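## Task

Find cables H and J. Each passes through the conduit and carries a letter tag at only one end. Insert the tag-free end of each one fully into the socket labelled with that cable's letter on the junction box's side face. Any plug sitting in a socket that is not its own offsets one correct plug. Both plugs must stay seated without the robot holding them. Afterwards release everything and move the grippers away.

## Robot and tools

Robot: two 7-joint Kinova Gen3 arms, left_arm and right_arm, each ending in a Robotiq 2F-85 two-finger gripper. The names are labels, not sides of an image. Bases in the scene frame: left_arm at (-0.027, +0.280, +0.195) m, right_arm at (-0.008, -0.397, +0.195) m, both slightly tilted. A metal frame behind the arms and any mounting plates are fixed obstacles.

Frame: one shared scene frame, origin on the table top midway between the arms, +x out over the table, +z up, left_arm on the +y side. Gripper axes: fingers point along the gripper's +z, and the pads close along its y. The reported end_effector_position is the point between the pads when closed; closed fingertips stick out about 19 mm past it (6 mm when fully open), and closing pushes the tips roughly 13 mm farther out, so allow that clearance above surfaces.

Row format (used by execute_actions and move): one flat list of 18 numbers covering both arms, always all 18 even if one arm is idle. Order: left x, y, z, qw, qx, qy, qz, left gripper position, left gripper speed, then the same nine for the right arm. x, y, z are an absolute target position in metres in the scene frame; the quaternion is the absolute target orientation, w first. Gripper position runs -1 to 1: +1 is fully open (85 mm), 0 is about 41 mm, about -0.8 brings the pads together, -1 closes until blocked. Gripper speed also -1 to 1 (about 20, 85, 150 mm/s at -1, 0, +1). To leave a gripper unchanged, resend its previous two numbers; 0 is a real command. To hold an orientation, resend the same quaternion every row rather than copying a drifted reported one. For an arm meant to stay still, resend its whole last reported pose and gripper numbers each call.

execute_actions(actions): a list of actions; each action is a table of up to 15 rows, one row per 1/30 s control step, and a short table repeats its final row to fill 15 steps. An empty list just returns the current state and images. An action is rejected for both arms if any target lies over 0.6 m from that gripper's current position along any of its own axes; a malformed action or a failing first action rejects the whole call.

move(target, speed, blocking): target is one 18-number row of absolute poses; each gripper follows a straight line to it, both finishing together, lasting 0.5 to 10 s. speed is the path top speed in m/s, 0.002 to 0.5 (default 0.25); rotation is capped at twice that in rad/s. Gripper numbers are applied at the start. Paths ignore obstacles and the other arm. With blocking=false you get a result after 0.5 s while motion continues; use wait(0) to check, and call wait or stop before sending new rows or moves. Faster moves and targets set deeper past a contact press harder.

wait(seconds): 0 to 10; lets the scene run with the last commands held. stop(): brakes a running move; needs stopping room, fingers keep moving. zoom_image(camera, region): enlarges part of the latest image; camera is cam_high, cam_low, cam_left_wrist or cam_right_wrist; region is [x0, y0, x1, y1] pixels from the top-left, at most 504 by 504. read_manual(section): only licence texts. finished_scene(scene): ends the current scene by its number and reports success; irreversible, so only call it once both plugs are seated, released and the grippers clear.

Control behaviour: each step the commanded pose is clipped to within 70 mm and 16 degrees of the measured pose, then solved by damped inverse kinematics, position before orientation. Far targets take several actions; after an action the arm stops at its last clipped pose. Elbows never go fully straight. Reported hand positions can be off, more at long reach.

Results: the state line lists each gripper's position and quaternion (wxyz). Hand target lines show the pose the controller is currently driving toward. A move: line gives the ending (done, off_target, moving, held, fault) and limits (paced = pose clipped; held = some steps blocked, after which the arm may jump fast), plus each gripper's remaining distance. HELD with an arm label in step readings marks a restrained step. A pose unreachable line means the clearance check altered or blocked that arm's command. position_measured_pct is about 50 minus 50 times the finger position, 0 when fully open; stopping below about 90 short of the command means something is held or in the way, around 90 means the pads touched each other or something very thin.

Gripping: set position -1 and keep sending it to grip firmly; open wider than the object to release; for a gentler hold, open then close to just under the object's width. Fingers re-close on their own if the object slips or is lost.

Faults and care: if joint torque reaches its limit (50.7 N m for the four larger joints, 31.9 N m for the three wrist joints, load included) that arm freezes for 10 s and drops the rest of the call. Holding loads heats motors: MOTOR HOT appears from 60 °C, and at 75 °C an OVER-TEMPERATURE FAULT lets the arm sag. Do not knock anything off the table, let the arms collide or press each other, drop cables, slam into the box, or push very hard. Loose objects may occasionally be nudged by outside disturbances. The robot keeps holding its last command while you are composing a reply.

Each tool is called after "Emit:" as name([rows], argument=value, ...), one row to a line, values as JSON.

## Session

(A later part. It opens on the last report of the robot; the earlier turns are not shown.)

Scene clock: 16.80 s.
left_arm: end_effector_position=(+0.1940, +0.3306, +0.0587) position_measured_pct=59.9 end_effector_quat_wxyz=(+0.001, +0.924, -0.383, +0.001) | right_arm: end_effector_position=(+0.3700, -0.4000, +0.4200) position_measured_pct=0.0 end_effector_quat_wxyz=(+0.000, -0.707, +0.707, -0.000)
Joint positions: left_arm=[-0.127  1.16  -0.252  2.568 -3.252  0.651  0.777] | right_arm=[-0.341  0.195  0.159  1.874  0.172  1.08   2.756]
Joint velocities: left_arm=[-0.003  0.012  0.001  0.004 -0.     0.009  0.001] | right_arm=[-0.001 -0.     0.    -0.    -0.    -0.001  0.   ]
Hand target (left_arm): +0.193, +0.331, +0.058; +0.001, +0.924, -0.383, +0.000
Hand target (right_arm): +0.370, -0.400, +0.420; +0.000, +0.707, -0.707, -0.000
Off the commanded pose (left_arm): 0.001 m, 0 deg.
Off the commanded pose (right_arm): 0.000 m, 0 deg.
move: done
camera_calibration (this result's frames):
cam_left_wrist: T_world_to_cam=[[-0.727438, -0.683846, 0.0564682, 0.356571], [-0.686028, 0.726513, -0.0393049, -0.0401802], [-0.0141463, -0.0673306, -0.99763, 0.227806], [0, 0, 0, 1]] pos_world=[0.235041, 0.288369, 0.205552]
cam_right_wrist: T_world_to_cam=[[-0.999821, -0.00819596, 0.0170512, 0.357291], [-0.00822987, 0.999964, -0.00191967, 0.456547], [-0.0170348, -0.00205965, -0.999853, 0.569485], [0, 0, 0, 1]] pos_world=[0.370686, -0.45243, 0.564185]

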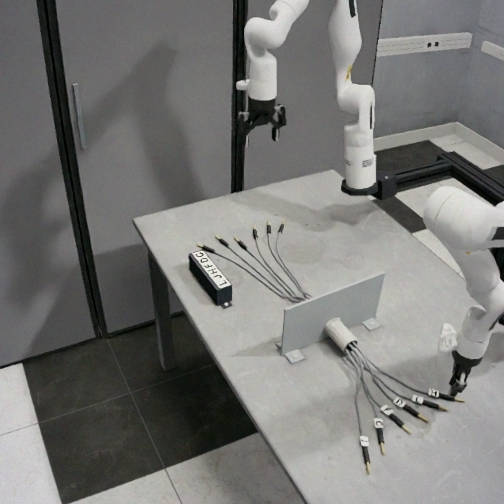

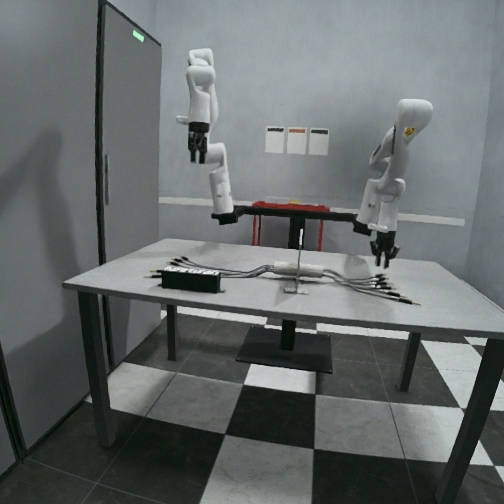

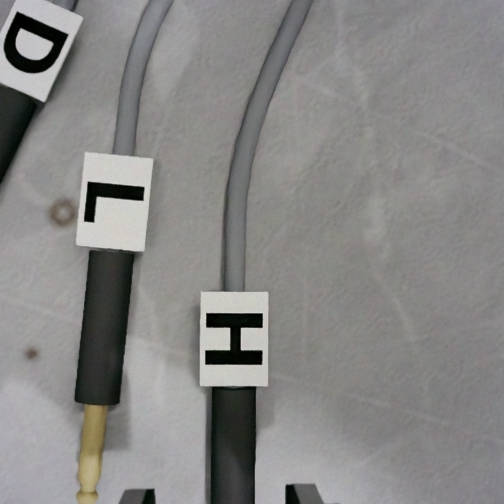

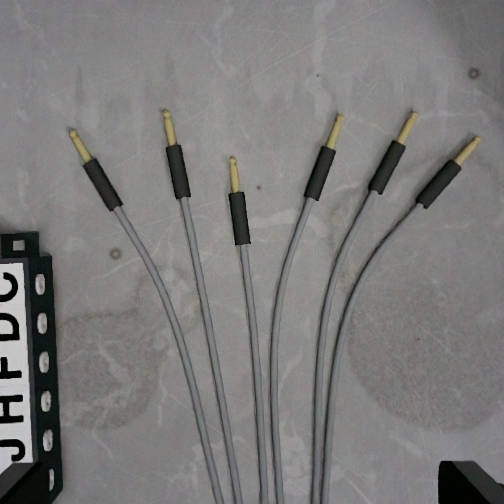

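Elbow near limit; pull mostly +y.

Emit:
move(target=[0.193,0.326,0.021,0,0.924,-0.383,0,-0.2,0,0.37,-0.40,0.42,0,0.707,-0.707,0,1,0], speed=0.05)

Emit:
move(target=[0.193,0.326,0.021,0,0.924,-0.383,0,-1,0,0.37,-0.40,0.42,0,0.707,-0.707,0,1,0])

Emit:
move(target=[0.185,0.385,0.023,0,0.924,-0.383,0,-1,0,0.37,-0.40,0.42,0,0.707,-0.707,0,1,0], speed=0.06)

Scene clock: 18.00 s.
left_arm: end_effector_position=(+0.1933, +0.3259, +0.0211) position_measured_pct=59.9 end_effector_quat_wxyz=(-0.000, +0.924, -0.383, +0.000) | right_arm: end_effector_position=(+0.3700, -0.4000, +0.4200) position_measured_pct=0.0 end_effector_quat_wxyz=(+0.000, -0.707, +0.707, -0.000)
Joint positions: left_arm=[-0.126  1.287 -0.238  2.508 -3.231  0.716  0.794] | right_arm=[-0.341  0.195  0.159  1.874  0.172  1.08   2.756]
Joint velocities: left_arm=[ 0.     0.007  0.001 -0.001  0.     0.001 -0.   ] | right_arm=[-0.001 -0.    -0.    -0.001 -0.    -0.     0.   ]
Hand target (left_arm): +0.193, +0.326, +0.021; +0.000, +0.924, -0.383, +0.000
Hand target (right_arm): +0.370, -0.400, +0.420; +0.000, +0.707, -0.707, -0.000
Off the commanded pose (left_arm): 0.000 m, 0 deg.
Off the commanded pose (right_arm): 0.000 m, 0 deg.
move: done
camera_calibration (this result's frames):
cam_left_wrist: T_world_to_cam=[[-0.726417, -0.685101, 0.0543711, 0.355188], [-0.68712, 0.725566, -0.0377001, -0.0382286], [-0.0136214, -0.0647454, -0.997809, 0.189079], [0, 0, 0, 1]] pos_world=[0.234322, 0.283319, 0.167912]
cam_right_wrist: T_world_to_cam=[[-0.999821, -0.00819588, 0.0170512, 0.357291], [-0.0082298, 0.999964, -0.00191971, 0.456547], [-0.0170348, -0.00205969, -0.999853, 0.569485], [0, 0, 0, 1]] pos_world=[0.370686, -0.45243, 0.564185]

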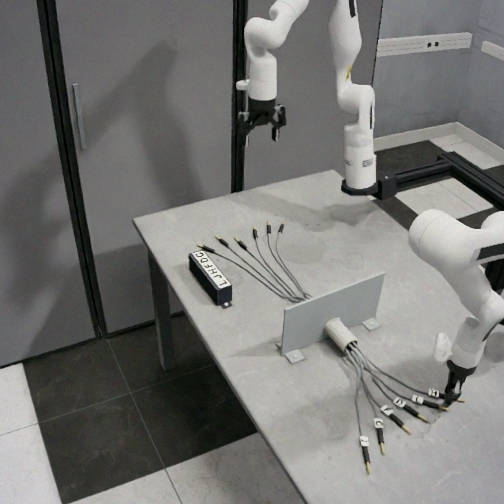

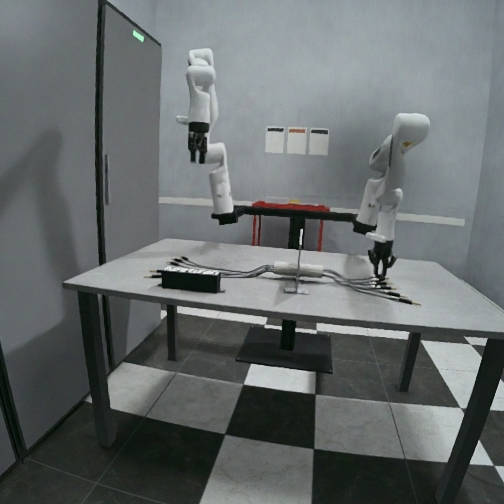

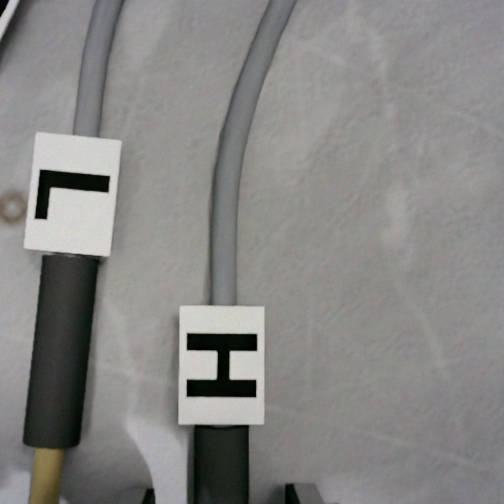

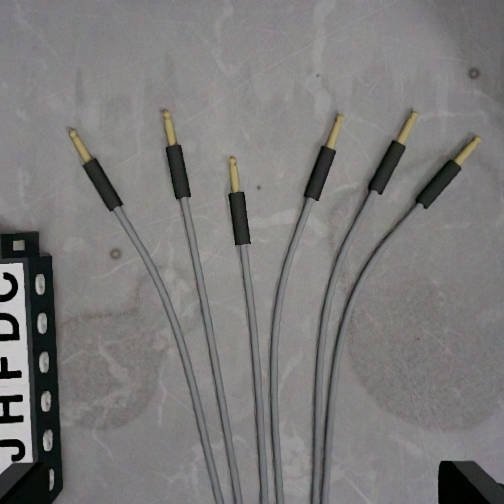

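Scene clock: 18.70 s.
left_arm: end_effector_position=(+0.1932, +0.3259, +0.0215) position_measured_pct=82.9 end_effector_quat_wxyz=(-0.000, +0.924, -0.383, +0.000) | right_arm: end_effector_position=(+0.3700, -0.4000, +0.4200) position_measured_pct=0.0 end_effector_quat_wxyz=(+0.000, -0.707, +0.707, -0.000)
Joint positions: left_arm=[-0.126  1.287 -0.238  2.509 -3.232  0.717  0.793] | right_arm=[-0.341  0.195  0.159  1.874  0.172  1.08   2.756]
Joint velocities: left_arm=[ 0.    -0.    -0.001  0.     0.001  0.     0.   ] | right_arm=[ 0.     0.001 -0.    -0.001 -0.     0.001  0.   ]
Hand target (left_arm): +0.193, +0.326, +0.021; +0.000, +0.924, -0.383, +0.000
Hand target (right_arm): +0.370, -0.400, +0.420; +0.000, +0.707, -0.707, -0.000
Off the commanded pose (left_arm): 0.000 m, 0 deg.
Off the commanded pose (right_arm): 0.000 m, 0 deg.
move: done
camera_calibration (this result's frames):
cam_left_wrist: T_world_to_cam=[[-0.726754, -0.684752, 0.0542513, 0.355079], [-0.686763, 0.725906, -0.0376569, -0.0384906], [-0.0135957, -0.0646251, -0.997817, 0.189364], [0, 0, 0, 1]] pos_world=[0.234196, 0.283319, 0.168238]
cam_right_wrist: T_world_to_cam=[[-0.999821, -0.00819536, 0.0170511, 0.357291], [-0.00822927, 0.999964, -0.00191965, 0.456547], [-0.0170347, -0.00205962, -0.999853, 0.569485], [0, 0, 0, 1]] pos_world=[0.370686, -0.45243, 0.564185]

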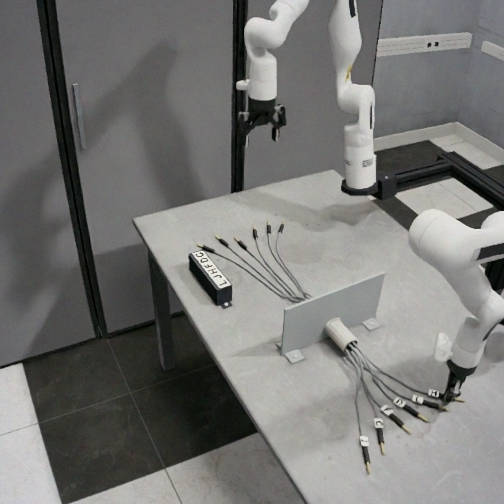

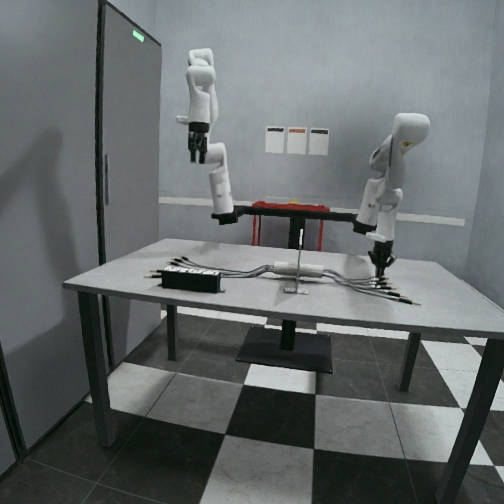

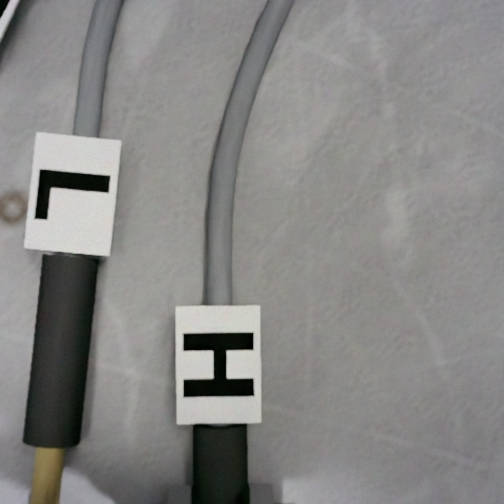

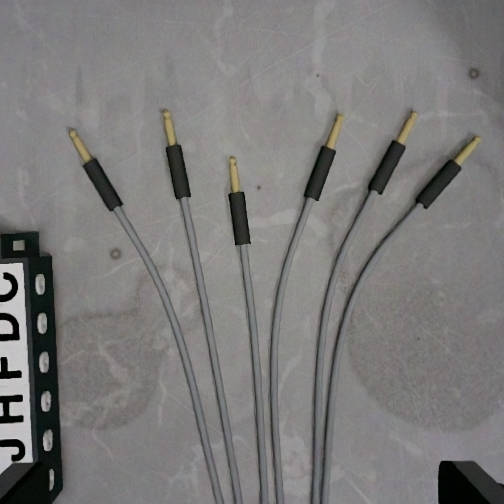

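Scene clock: 20.00 s.
left_arm: end_effector_position=(+0.1854, +0.3849, +0.0229) position_measured_pct=82.9 end_effector_quat_wxyz=(-0.000, +0.923, -0.384, +0.000) | right_arm: end_effector_position=(+0.3700, -0.4000, +0.4200) position_measured_pct=0.0 end_effector_quat_wxyz=(+0.000, -0.707, +0.707, -0.000)
Joint positions: left_arm=[-0.316  1.252 -0.336  2.509 -3.397  0.726  0.701] | right_arm=[-0.341  0.195  0.159  1.874  0.172  1.08   2.756]
Joint velocities: left_arm=[-0.007 -0.002 -0.004 -0.    -0.004 -0.     0.002] | right_arm=[-0.001 -0.001 -0.    -0.001  0.    -0.001 -0.   ]
Hand target (left_arm): +0.185, +0.385, +0.023; -0.000, +0.924, -0.383, +0.000
Hand target (right_arm): +0.370, -0.400, +0.420; +0.000, +0.707, -0.707, -0.000
Off the commanded pose (left_arm): 0.000 m, 0 deg.
Off the commanded pose (right_arm): 0.000 m, 0 deg.
move: done
camera_calibration (this result's frames):
cam_left_wrist: T_world_to_cam=[[-0.728141, -0.683272, 0.0543167, 0.389391], [-0.685288, 0.727301, -0.0375967, -0.0873891], [-0.0138158, -0.0645983, -0.997816, 0.194552], [0, 0, 0, 1]] pos_world=[0.226333, 0.342186, 0.169692]
cam_right_wrist: T_world_to_cam=[[-0.999821, -0.00819564, 0.0170514, 0.357291], [-0.00822955, 0.999964, -0.00191961, 0.456547], [-0.017035, -0.00205959, -0.999853, 0.569485], [0, 0, 0, 1]] pos_world=[0.370686, -0.45243, 0.564185]

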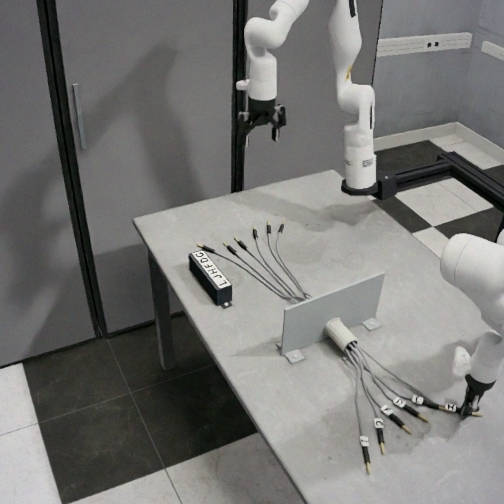

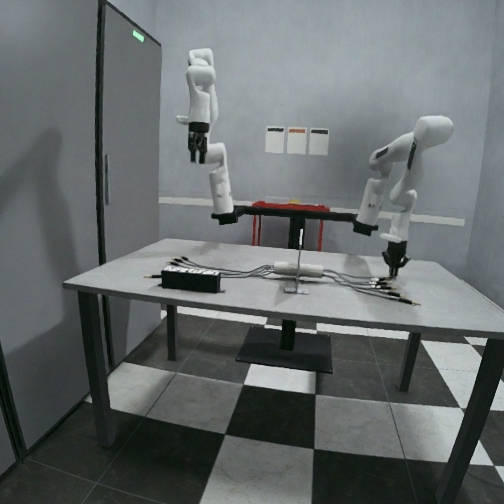

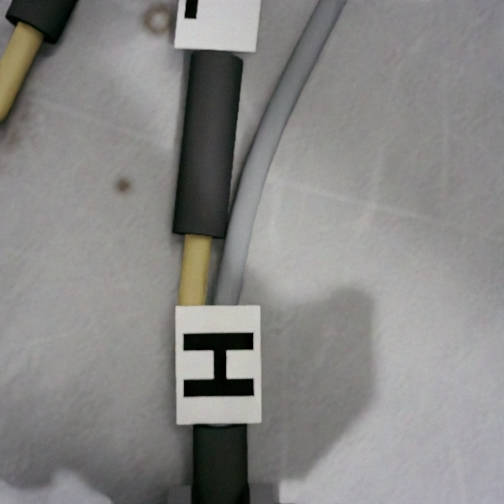

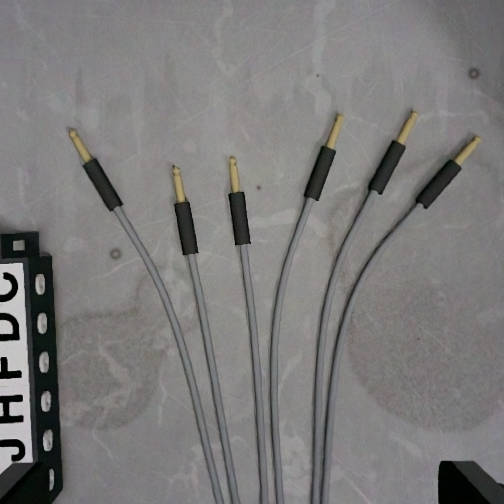

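Emit:
move(target=[0.185,0.385,0.023,0,0.924,-0.383,0,-0.3,0,0.42,-0.466,0.06,0,0.766,-0.643,0,-0.2,0])

Scene clock: 22.20 s.
left_arm: end_effector_position=(+0.1850, +0.3850, +0.0230) position_measured_pct=65.1 end_effector_quat_wxyz=(-0.000, +0.924, -0.383, +0.000) | right_arm: end_effector_position=(+0.4201, -0.4666, +0.0604) position_measured_pct=59.9 end_effector_quat_wxyz=(+0.000, +0.766, -0.643, +0.001)
Joint positions: left_arm=[-0.317  1.252 -0.336  2.51  -3.397  0.726  0.702] | right_arm=[0.027 1.    0.167 1.946 0.238 0.15  3.077]
Joint velocities: left_arm=[ 0.    -0.001 -0.002 -0.    -0.001 -0.    -0.   ] | right_arm=[ 0.001  0.005 -0.001 -0.    -0.    -0.001 -0.   ]
Hand target (left_arm): +0.185, +0.385, +0.023; +0.000, +0.924, -0.383, +0.000
Hand target (right_arm): +0.420, -0.467, +0.060; +0.001, +0.766, -0.643, +0.001
Off the commanded pose (left_arm): 0.000 m, 0 deg.
Off the commanded pose (right_arm): 0.001 m, 0 deg.
move: done
camera_calibration (this result's frames):
cam_left_wrist: T_world_to_cam=[[-0.726739, -0.684734, 0.0546723, 0.389475], [-0.686765, 0.725932, -0.0371033, -0.0869639], [-0.0142825, -0.0645115, -0.997815, 0.194697], [0, 0, 0, 1]] pos_world=[0.226104, 0.342377, 0.169751]
cam_right_wrist: T_world_to_cam=[[-0.983343, -0.181025, 0.0163542, 0.32549], [-0.181113, 0.983454, -0.0040678, 0.587885], [-0.0153472, -0.006962, -0.999858, 0.207705], [0, 0, 0, 1]] pos_world=[0.42973, -0.51779, 0.204743]

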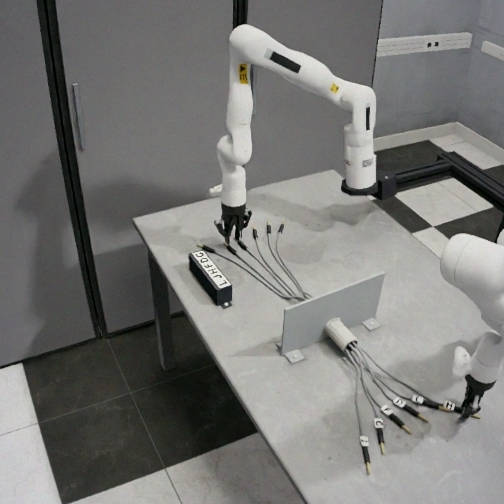

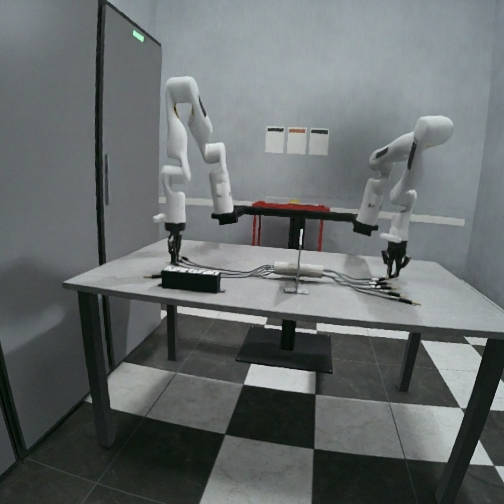

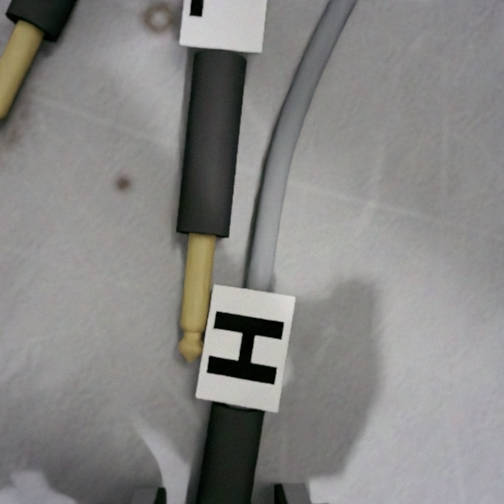

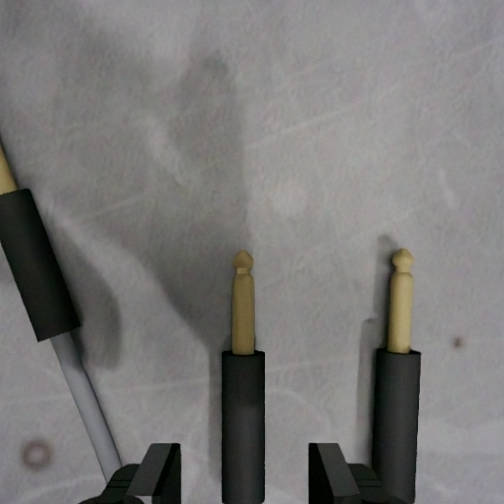

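Emit:
move(target=[0.2,0.385,0.1,0,0.924,-0.383,0,-0.3,0,0.419,-0.459,0.02,0,0.766,-0.643,0,-0.2,0], speed=0.06)

Emit:
move(target=[0.2,0.385,0.1,0,0.924,-0.383,0,-0.3,0,0.419,-0.459,0.02,0,0.766,-0.643,0,-1,0])

Emit:
move(target=[0.2,0.385,0.1,0,0.924,-0.383,0,-0.3,0,0.41,-0.44,0.075,0,0.766,-0.643,0,-1,0], speed=0.1)

Emit:
move(target=[0.2,0.385,0.1,0,0.924,-0.383,0,-0.3,0,0.43,-0.349,0.053,0,1,0.028,0,-1,0], speed=0.2)

Scene clock: 24.20 s.
left_arm: end_effector_position=(+0.1996, +0.3852, +0.1000) position_measured_pct=65.1 end_effector_quat_wxyz=(-0.000, +0.924, -0.383, -0.001) | right_arm: end_effector_position=(+0.4191, -0.4591, +0.0201) position_measured_pct=59.9 end_effector_quat_wxyz=(+0.000, +0.766, -0.643, +0.000)
Joint positions: left_arm=[-0.269  0.947 -0.343  2.575 -3.427  0.481  0.711] | right_arm=[0.021 1.105 0.175 1.91  0.231 0.084 3.063]
Joint velocities: left_arm=[ 0.002 -0.011  0.002 -0.     0.    -0.002  0.   ] | right_arm=[-0.     0.002  0.001  0.001 -0.    -0.002 -0.   ]
Hand target (left_arm): +0.200, +0.385, +0.100; -0.000, +0.924, -0.383, -0.000
Hand target (right_arm): +0.419, -0.459, +0.020; +0.000, +0.766, -0.643, +0.000
Off the commanded pose (left_arm): 0.000 m, 0 deg.
Off the commanded pose (right_arm): 0.000 m, 0 deg.
move: done
camera_calibration (this result's frames):
cam_left_wrist: T_world_to_cam=[[-0.727206, -0.6842, 0.0551511, 0.39586], [-0.686245, 0.726481, -0.035966, -0.0746318], [-0.0154583, -0.0640018, -0.99783, 0.271775], [0, 0, 0, 1]] pos_world=[0.240857, 0.34246, 0.246669]
cam_right_wrist: T_world_to_cam=[[-0.983268, -0.181382, 0.0168469, 0.326277], [-0.181443, 0.983399, -0.00217203, 0.580271], [-0.0161733, -0.00519246, -0.999856, 0.16857], [0, 0, 0, 1]] pos_world=[0.428831, -0.510582, 0.164309]

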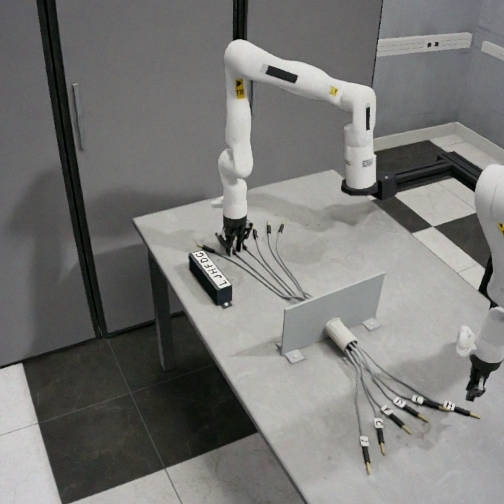

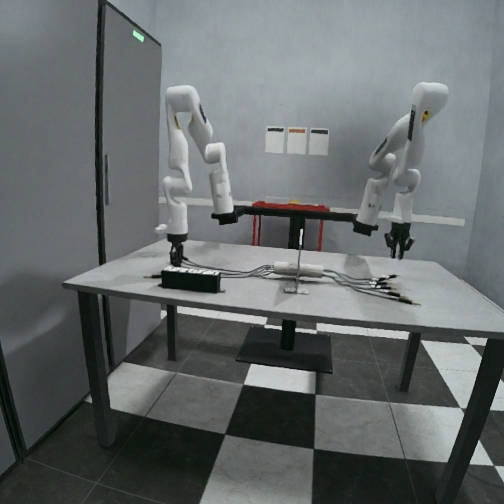

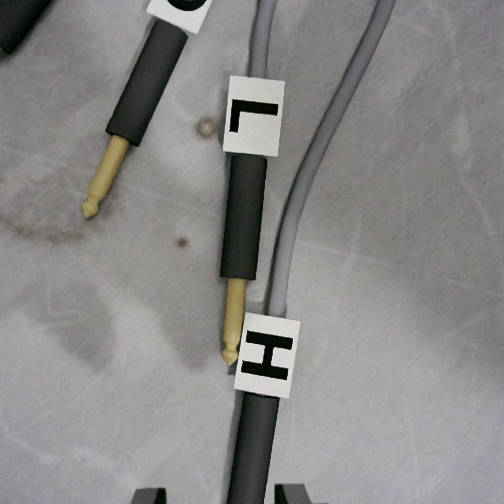

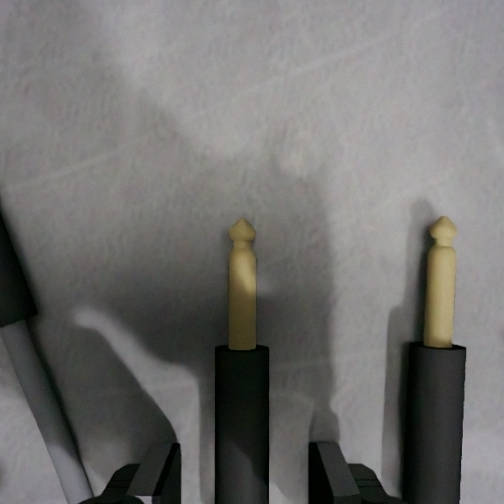

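Scene clock: 24.90 s.
left_arm: end_effector_position=(+0.2000, +0.3850, +0.1000) position_measured_pct=65.1 end_effector_quat_wxyz=(-0.000, +0.924, -0.383, +0.000) | right_arm: end_effector_position=(+0.4191, -0.4591, +0.0204) position_measured_pct=82.9 end_effector_quat_wxyz=(-0.000, +0.766, -0.643, +0.000)
Joint positions: left_arm=[-0.27   0.947 -0.342  2.575 -3.427  0.482  0.712] | right_arm=[0.021 1.104 0.175 1.91  0.231 0.084 3.063]
Joint velocities: left_arm=[-0.    -0.001  0.001  0.    -0.    -0.    -0.   ] | right_arm=[-0.001  0.    -0.001  0.    -0.001  0.     0.   ]
Hand target (left_arm): +0.200, +0.385, +0.100; -0.000, +0.924, -0.383, +0.000
Hand target (right_arm): +0.419, -0.459, +0.020; +0.000, +0.766, -0.643, -0.000
Off the commanded pose (left_arm): 0.000 m, 0 deg.
Off the commanded pose (right_arm): 0.000 m, 0 deg.
move: done
camera_calibration (this result's frames):
cam_left_wrist: T_world_to_cam=[[-0.726744, -0.684729, 0.0546723, 0.396162], [-0.68676, 0.725937, -0.037099, -0.0738063], [-0.0142859, -0.0645082, -0.997815, 0.271744], [0, 0, 0, 1]] pos_world=[0.241103, 0.342372, 0.246753]
cam_right_wrist: T_world_to_cam=[[-0.983298, -0.181223, 0.0168395, 0.326364], [-0.181282, 0.983429, -0.00203525, 0.580174], [-0.0161916, -0.00505395, -0.999856, 0.168948], [0, 0, 0, 1]] pos_world=[0.428823, -0.510561, 0.164609]

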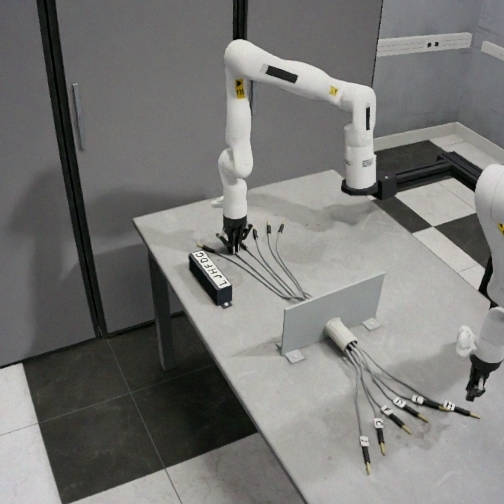

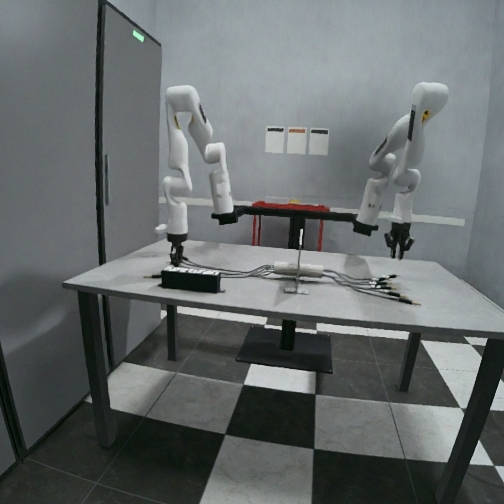

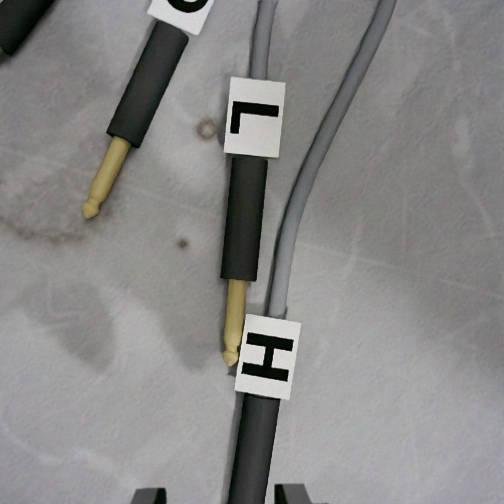

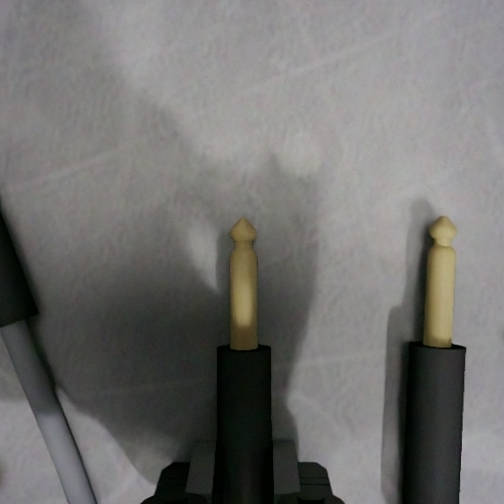

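Scene clock: 25.87 s.
left_arm: end_effector_position=(+0.2000, +0.3850, +0.1000) position_measured_pct=65.1 end_effector_quat_wxyz=(-0.000, +0.924, -0.383, +0.000) | right_arm: end_effector_position=(+0.4098, -0.4404, +0.0747) position_measured_pct=82.9 end_effector_quat_wxyz=(+0.000, +0.766, -0.643, -0.000)
Joint positions: left_arm=[-0.27   0.947 -0.342  2.575 -3.427  0.482  0.712] | right_arm=[-0.049  0.972  0.178  1.992  0.21   0.145  3.037]
Joint velocities: left_arm=[-0.     0.    -0.002  0.    -0.001  0.001 -0.   ] | right_arm=[-0.004 -0.005 -0.001  0.001  0.     0.001  0.   ]
Hand target (left_arm): +0.200, +0.385, +0.100; -0.000, +0.924, -0.383, +0.000
Hand target (right_arm): +0.410, -0.440, +0.075; -0.000, +0.766, -0.643, -0.000
Off the commanded pose (left_arm): 0.000 m, 0 deg.
Off the commanded pose (right_arm): 0.001 m, 0 deg.
move: done
camera_calibration (this result's frames):
cam_left_wrist: T_world_to_cam=[[-0.72674, -0.684734, 0.0546732, 0.396165], [-0.686764, 0.725933, -0.0371012, -0.0738049], [-0.0142846, -0.0645105, -0.997815, 0.271744], [0, 0, 0, 1]] pos_world=[0.241104, 0.342375, 0.246752]
cam_right_wrist: T_world_to_cam=[[-0.983423, -0.180463, 0.0176843, 0.320003], [-0.180528, 0.983567, -0.00213542, 0.560058], [-0.0170083, -0.00529254, -0.999841, 0.223414], [0, 0, 0, 1]] pos_world=[0.419604, -0.491924, 0.218916]

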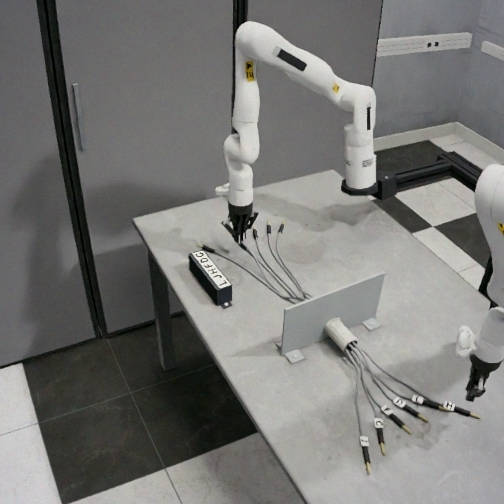

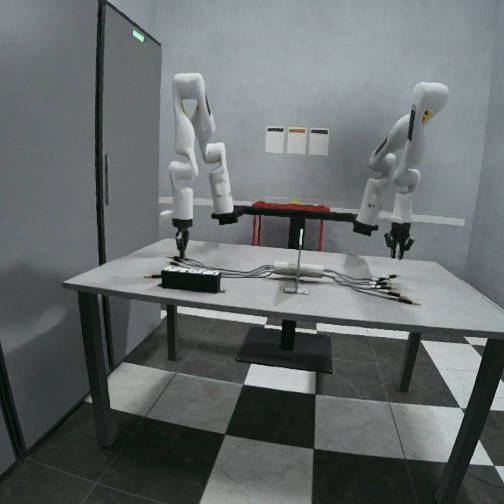

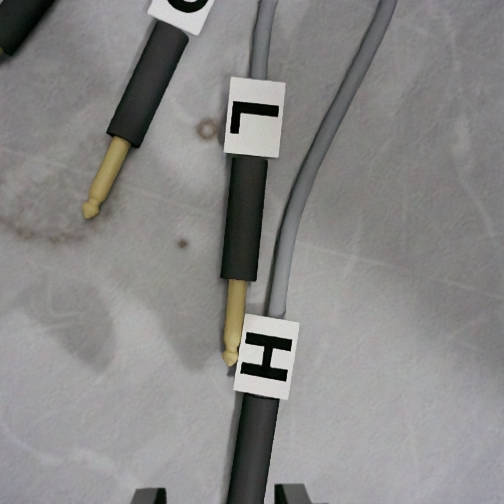

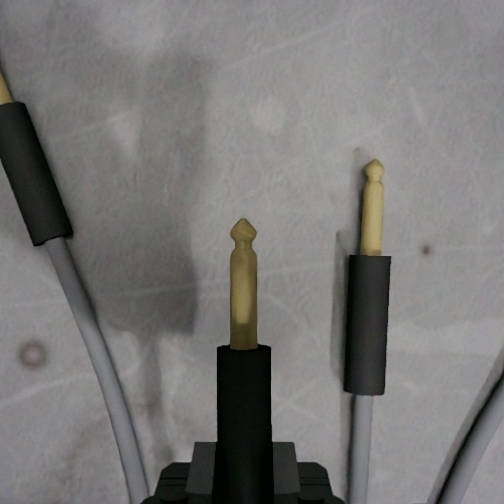

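Scene clock: 29.87 s.
left_arm: end_effector_position=(+0.2000, +0.3850, +0.1000) position_measured_pct=65.1 end_effector_quat_wxyz=(-0.000, +0.924, -0.383, +0.000) | right_arm: end_effector_position=(+0.4300, -0.3493, +0.0529) position_measured_pct=82.9 end_effector_quat_wxyz=(+0.000, +1.000, +0.028, +0.000)
Joint positions: left_arm=[-0.27   0.947 -0.342  2.575 -3.427  0.482  0.712] | right_arm=[-0.104  1.063 -0.022  1.865  0.799  0.283  3.757]
Joint velocities: left_arm=[ 0.001  0.     0.001 -0.     0.     0.    -0.   ] | right_arm=[ 0.003  0.    -0.002 -0.002 -0.     0.003  0.003]
Hand target (left_arm): +0.200, +0.385, +0.100; +0.000, +0.924, -0.383, +0.000
Hand target (right_arm): +0.430, -0.349, +0.053; +0.000, +1.000, +0.028, +0.000
Off the commanded pose (left_arm): 0.000 m, 0 deg.
Off the commanded pose (right_arm): 0.000 m, 0 deg.
move: done
camera_calibration (this result's frames):
cam_left_wrist: T_world_to_cam=[[-0.72674, -0.684734, 0.0546734, 0.396165], [-0.686765, 0.725933, -0.0371011, -0.0738049], [-0.0142848, -0.0645106, -0.997815, 0.271744], [0, 0, 0, 1]] pos_world=[0.241104, 0.342375, 0.246752]
cam_right_wrist: T_world_to_cam=[[0.0643787, -0.997767, 0.0177723, -0.379299], [-0.997921, -0.0644228, -0.00191751, 0.459442], [0.00305817, -0.0176119, -0.99984, 0.189478], [0, 0, 0, 1]] pos_world=[0.482326, -0.345516, 0.19707]

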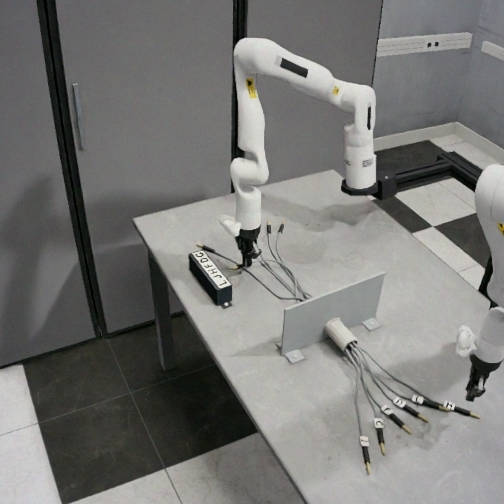

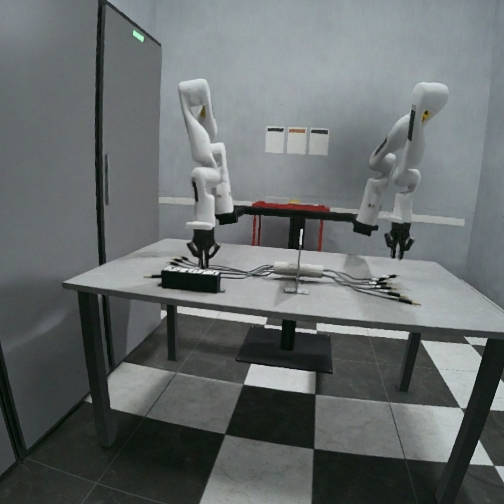

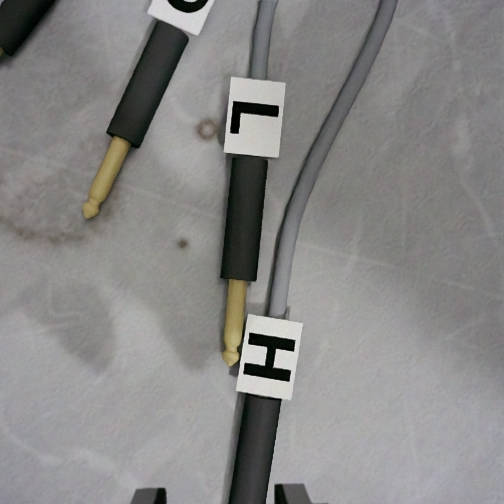

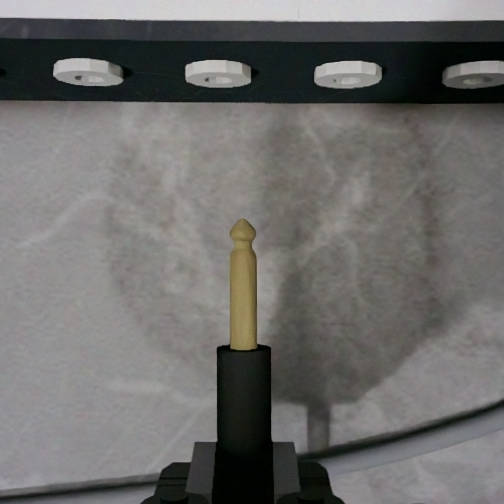

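Emit:
move(target=[0.2,0.385,0.1,0,0.924,-0.383,0,-0.3,0,0.455,-0.342,0.053,0,1,0.028,0,-1,0], speed=0.04)

Scene clock: 30.87 s.
left_arm: end_effector_position=(+0.2000, +0.3850, +0.1000) position_measured_pct=65.1 end_effector_quat_wxyz=(-0.000, +0.924, -0.383, +0.000) | right_arm: end_effector_position=(+0.4549, -0.3419, +0.0530) position_measured_pct=82.9 end_effector_quat_wxyz=(-0.000, +1.000, +0.028, -0.000)
Joint positions: left_arm=[-0.27   0.947 -0.342  2.575 -3.427  0.482  0.712] | right_arm=[-0.064  1.079 -0.086  1.773  0.77   0.375  3.813]
Joint velocities: left_arm=[-0.    -0.001 -0.001  0.    -0.     0.    -0.   ] | right_arm=[ 0.005  0.001 -0.    -0.004 -0.002  0.002  0.002]
Hand target (left_arm): +0.200, +0.385, +0.100; +0.000, +0.924, -0.383, +0.000
Hand target (right_arm): +0.455, -0.342, +0.053; -0.000, +1.000, +0.028, -0.000
Off the commanded pose (left_arm): 0.000 m, 0 deg.
Off the commanded pose (right_arm): 0.000 m, 0 deg.
move: done
camera_calibration (this result's frames):
cam_left_wrist: T_world_to_cam=[[-0.72674, -0.684734, 0.0546733, 0.396165], [-0.686765, 0.725933, -0.0371012, -0.0738048], [-0.0142847, -0.0645106, -0.997815, 0.271744], [0, 0, 0, 1]] pos_world=[0.241104, 0.342375, 0.246752]
cam_right_wrist: T_world_to_cam=[[0.0644944, -0.997773, 0.0170257, -0.373598], [-0.997914, -0.0645343, -0.00180137, 0.484695], [0.0028961, -0.016874, -0.999853, 0.189958], [0, 0, 0, 1]] pos_world=[0.507229, -0.338281, 0.197164]

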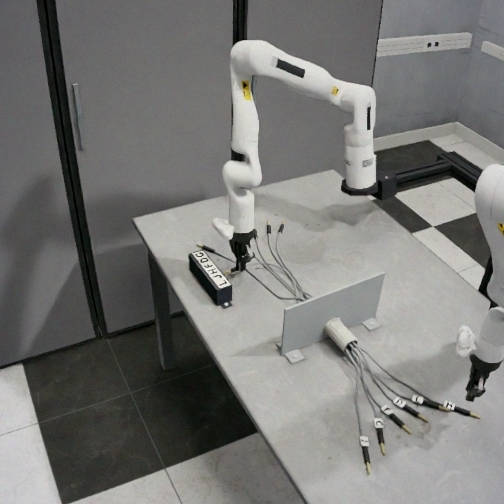

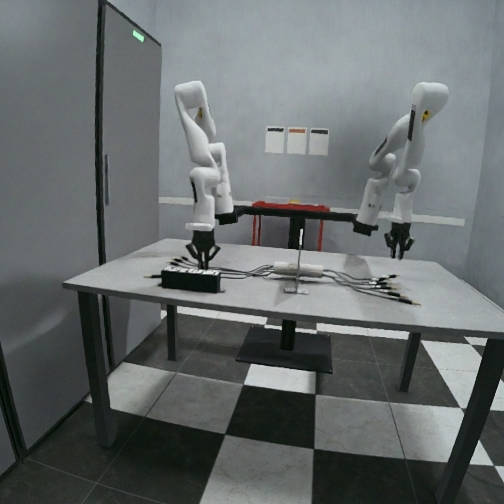

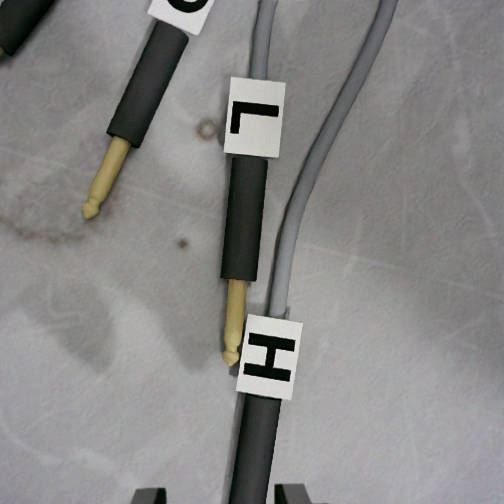

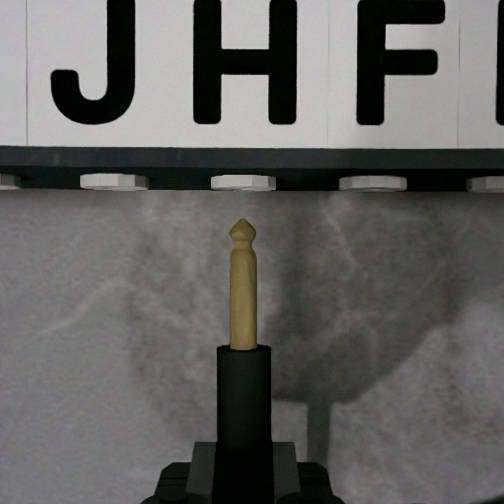

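Emit:
move(target=[0.2,0.385,0.1,0,0.924,-0.383,0,-0.3,0,0.471,-0.3414,0.053,0,1,0.026,0,-1,0], speed=0.015)

Scene clock: 32.30 s.
left_arm: end_effector_position=(+0.2000, +0.3850, +0.1000) position_measured_pct=65.1 end_effector_quat_wxyz=(-0.000, +0.924, -0.383, +0.000) | right_arm: end_effector_position=(+0.4702, -0.3410, +0.0525) position_measured_pct=82.9 end_effector_quat_wxyz=(-0.000, +1.000, +0.026, -0.001)
Joint positions: left_arm=[-0.27   0.947 -0.342  2.575 -3.427  0.482  0.712] | right_arm=[-0.038  1.092 -0.119  1.716  0.752  0.426  3.851]
Joint velocities: left_arm=[ 0.001 -0.     0.001 -0.     0.    -0.    -0.   ] | right_arm=[ 0.002  0.001 -0.001 -0.004 -0.001  0.003  0.002]
Hand target (left_arm): +0.200, +0.385, +0.100; +0.000, +0.924, -0.383, +0.000
Hand target (right_arm): +0.471, -0.341, +0.053; -0.000, +1.000, +0.026, -0.000
Off the commanded pose (left_arm): 0.000 m, 0 deg.
Off the commanded pose (right_arm): 0.001 m, 0 deg.
move: done
camera_calibration (this result's frames):
cam_left_wrist: T_world_to_cam=[[-0.72674, -0.684734, 0.0546732, 0.396165], [-0.686765, 0.725933, -0.0371012, -0.0738048], [-0.0142846, -0.0645105, -0.997815, 0.271744], [0, 0, 0, 1]] pos_world=[0.241104, 0.342375, 0.246752]
cam_right_wrist: T_world_to_cam=[[0.0609727, -0.997998, 0.0167925, -0.372122], [-0.998138, -0.0609906, -0.000552828, 0.501303], [0.0015759, -0.0167275, -0.999859, 0.190159], [0, 0, 0, 1]] pos_world=[0.522759, -0.337622, 0.196658]

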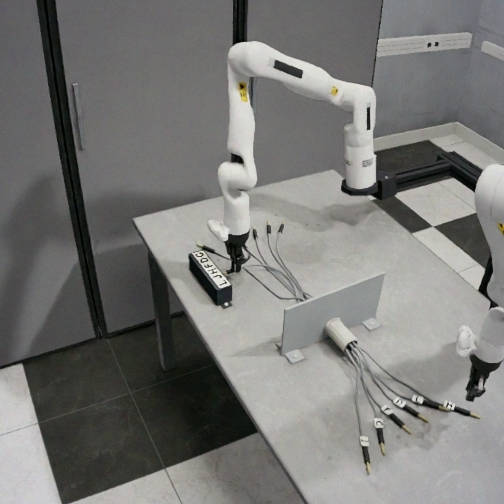

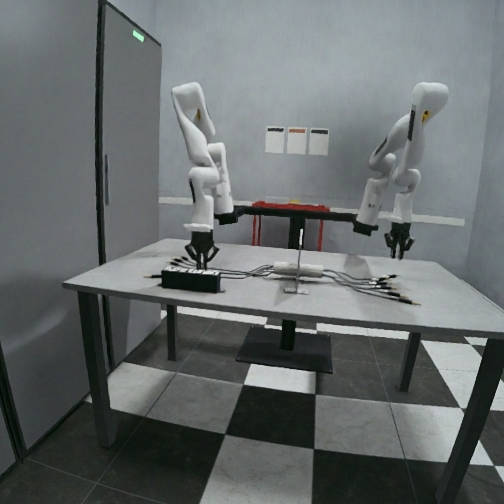

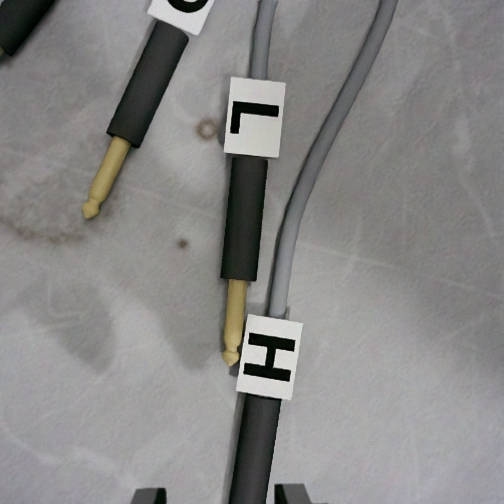

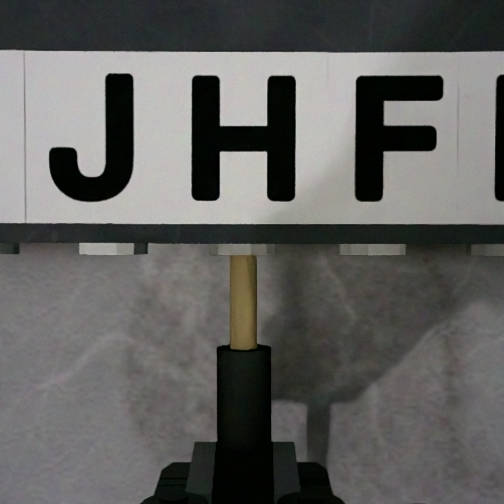

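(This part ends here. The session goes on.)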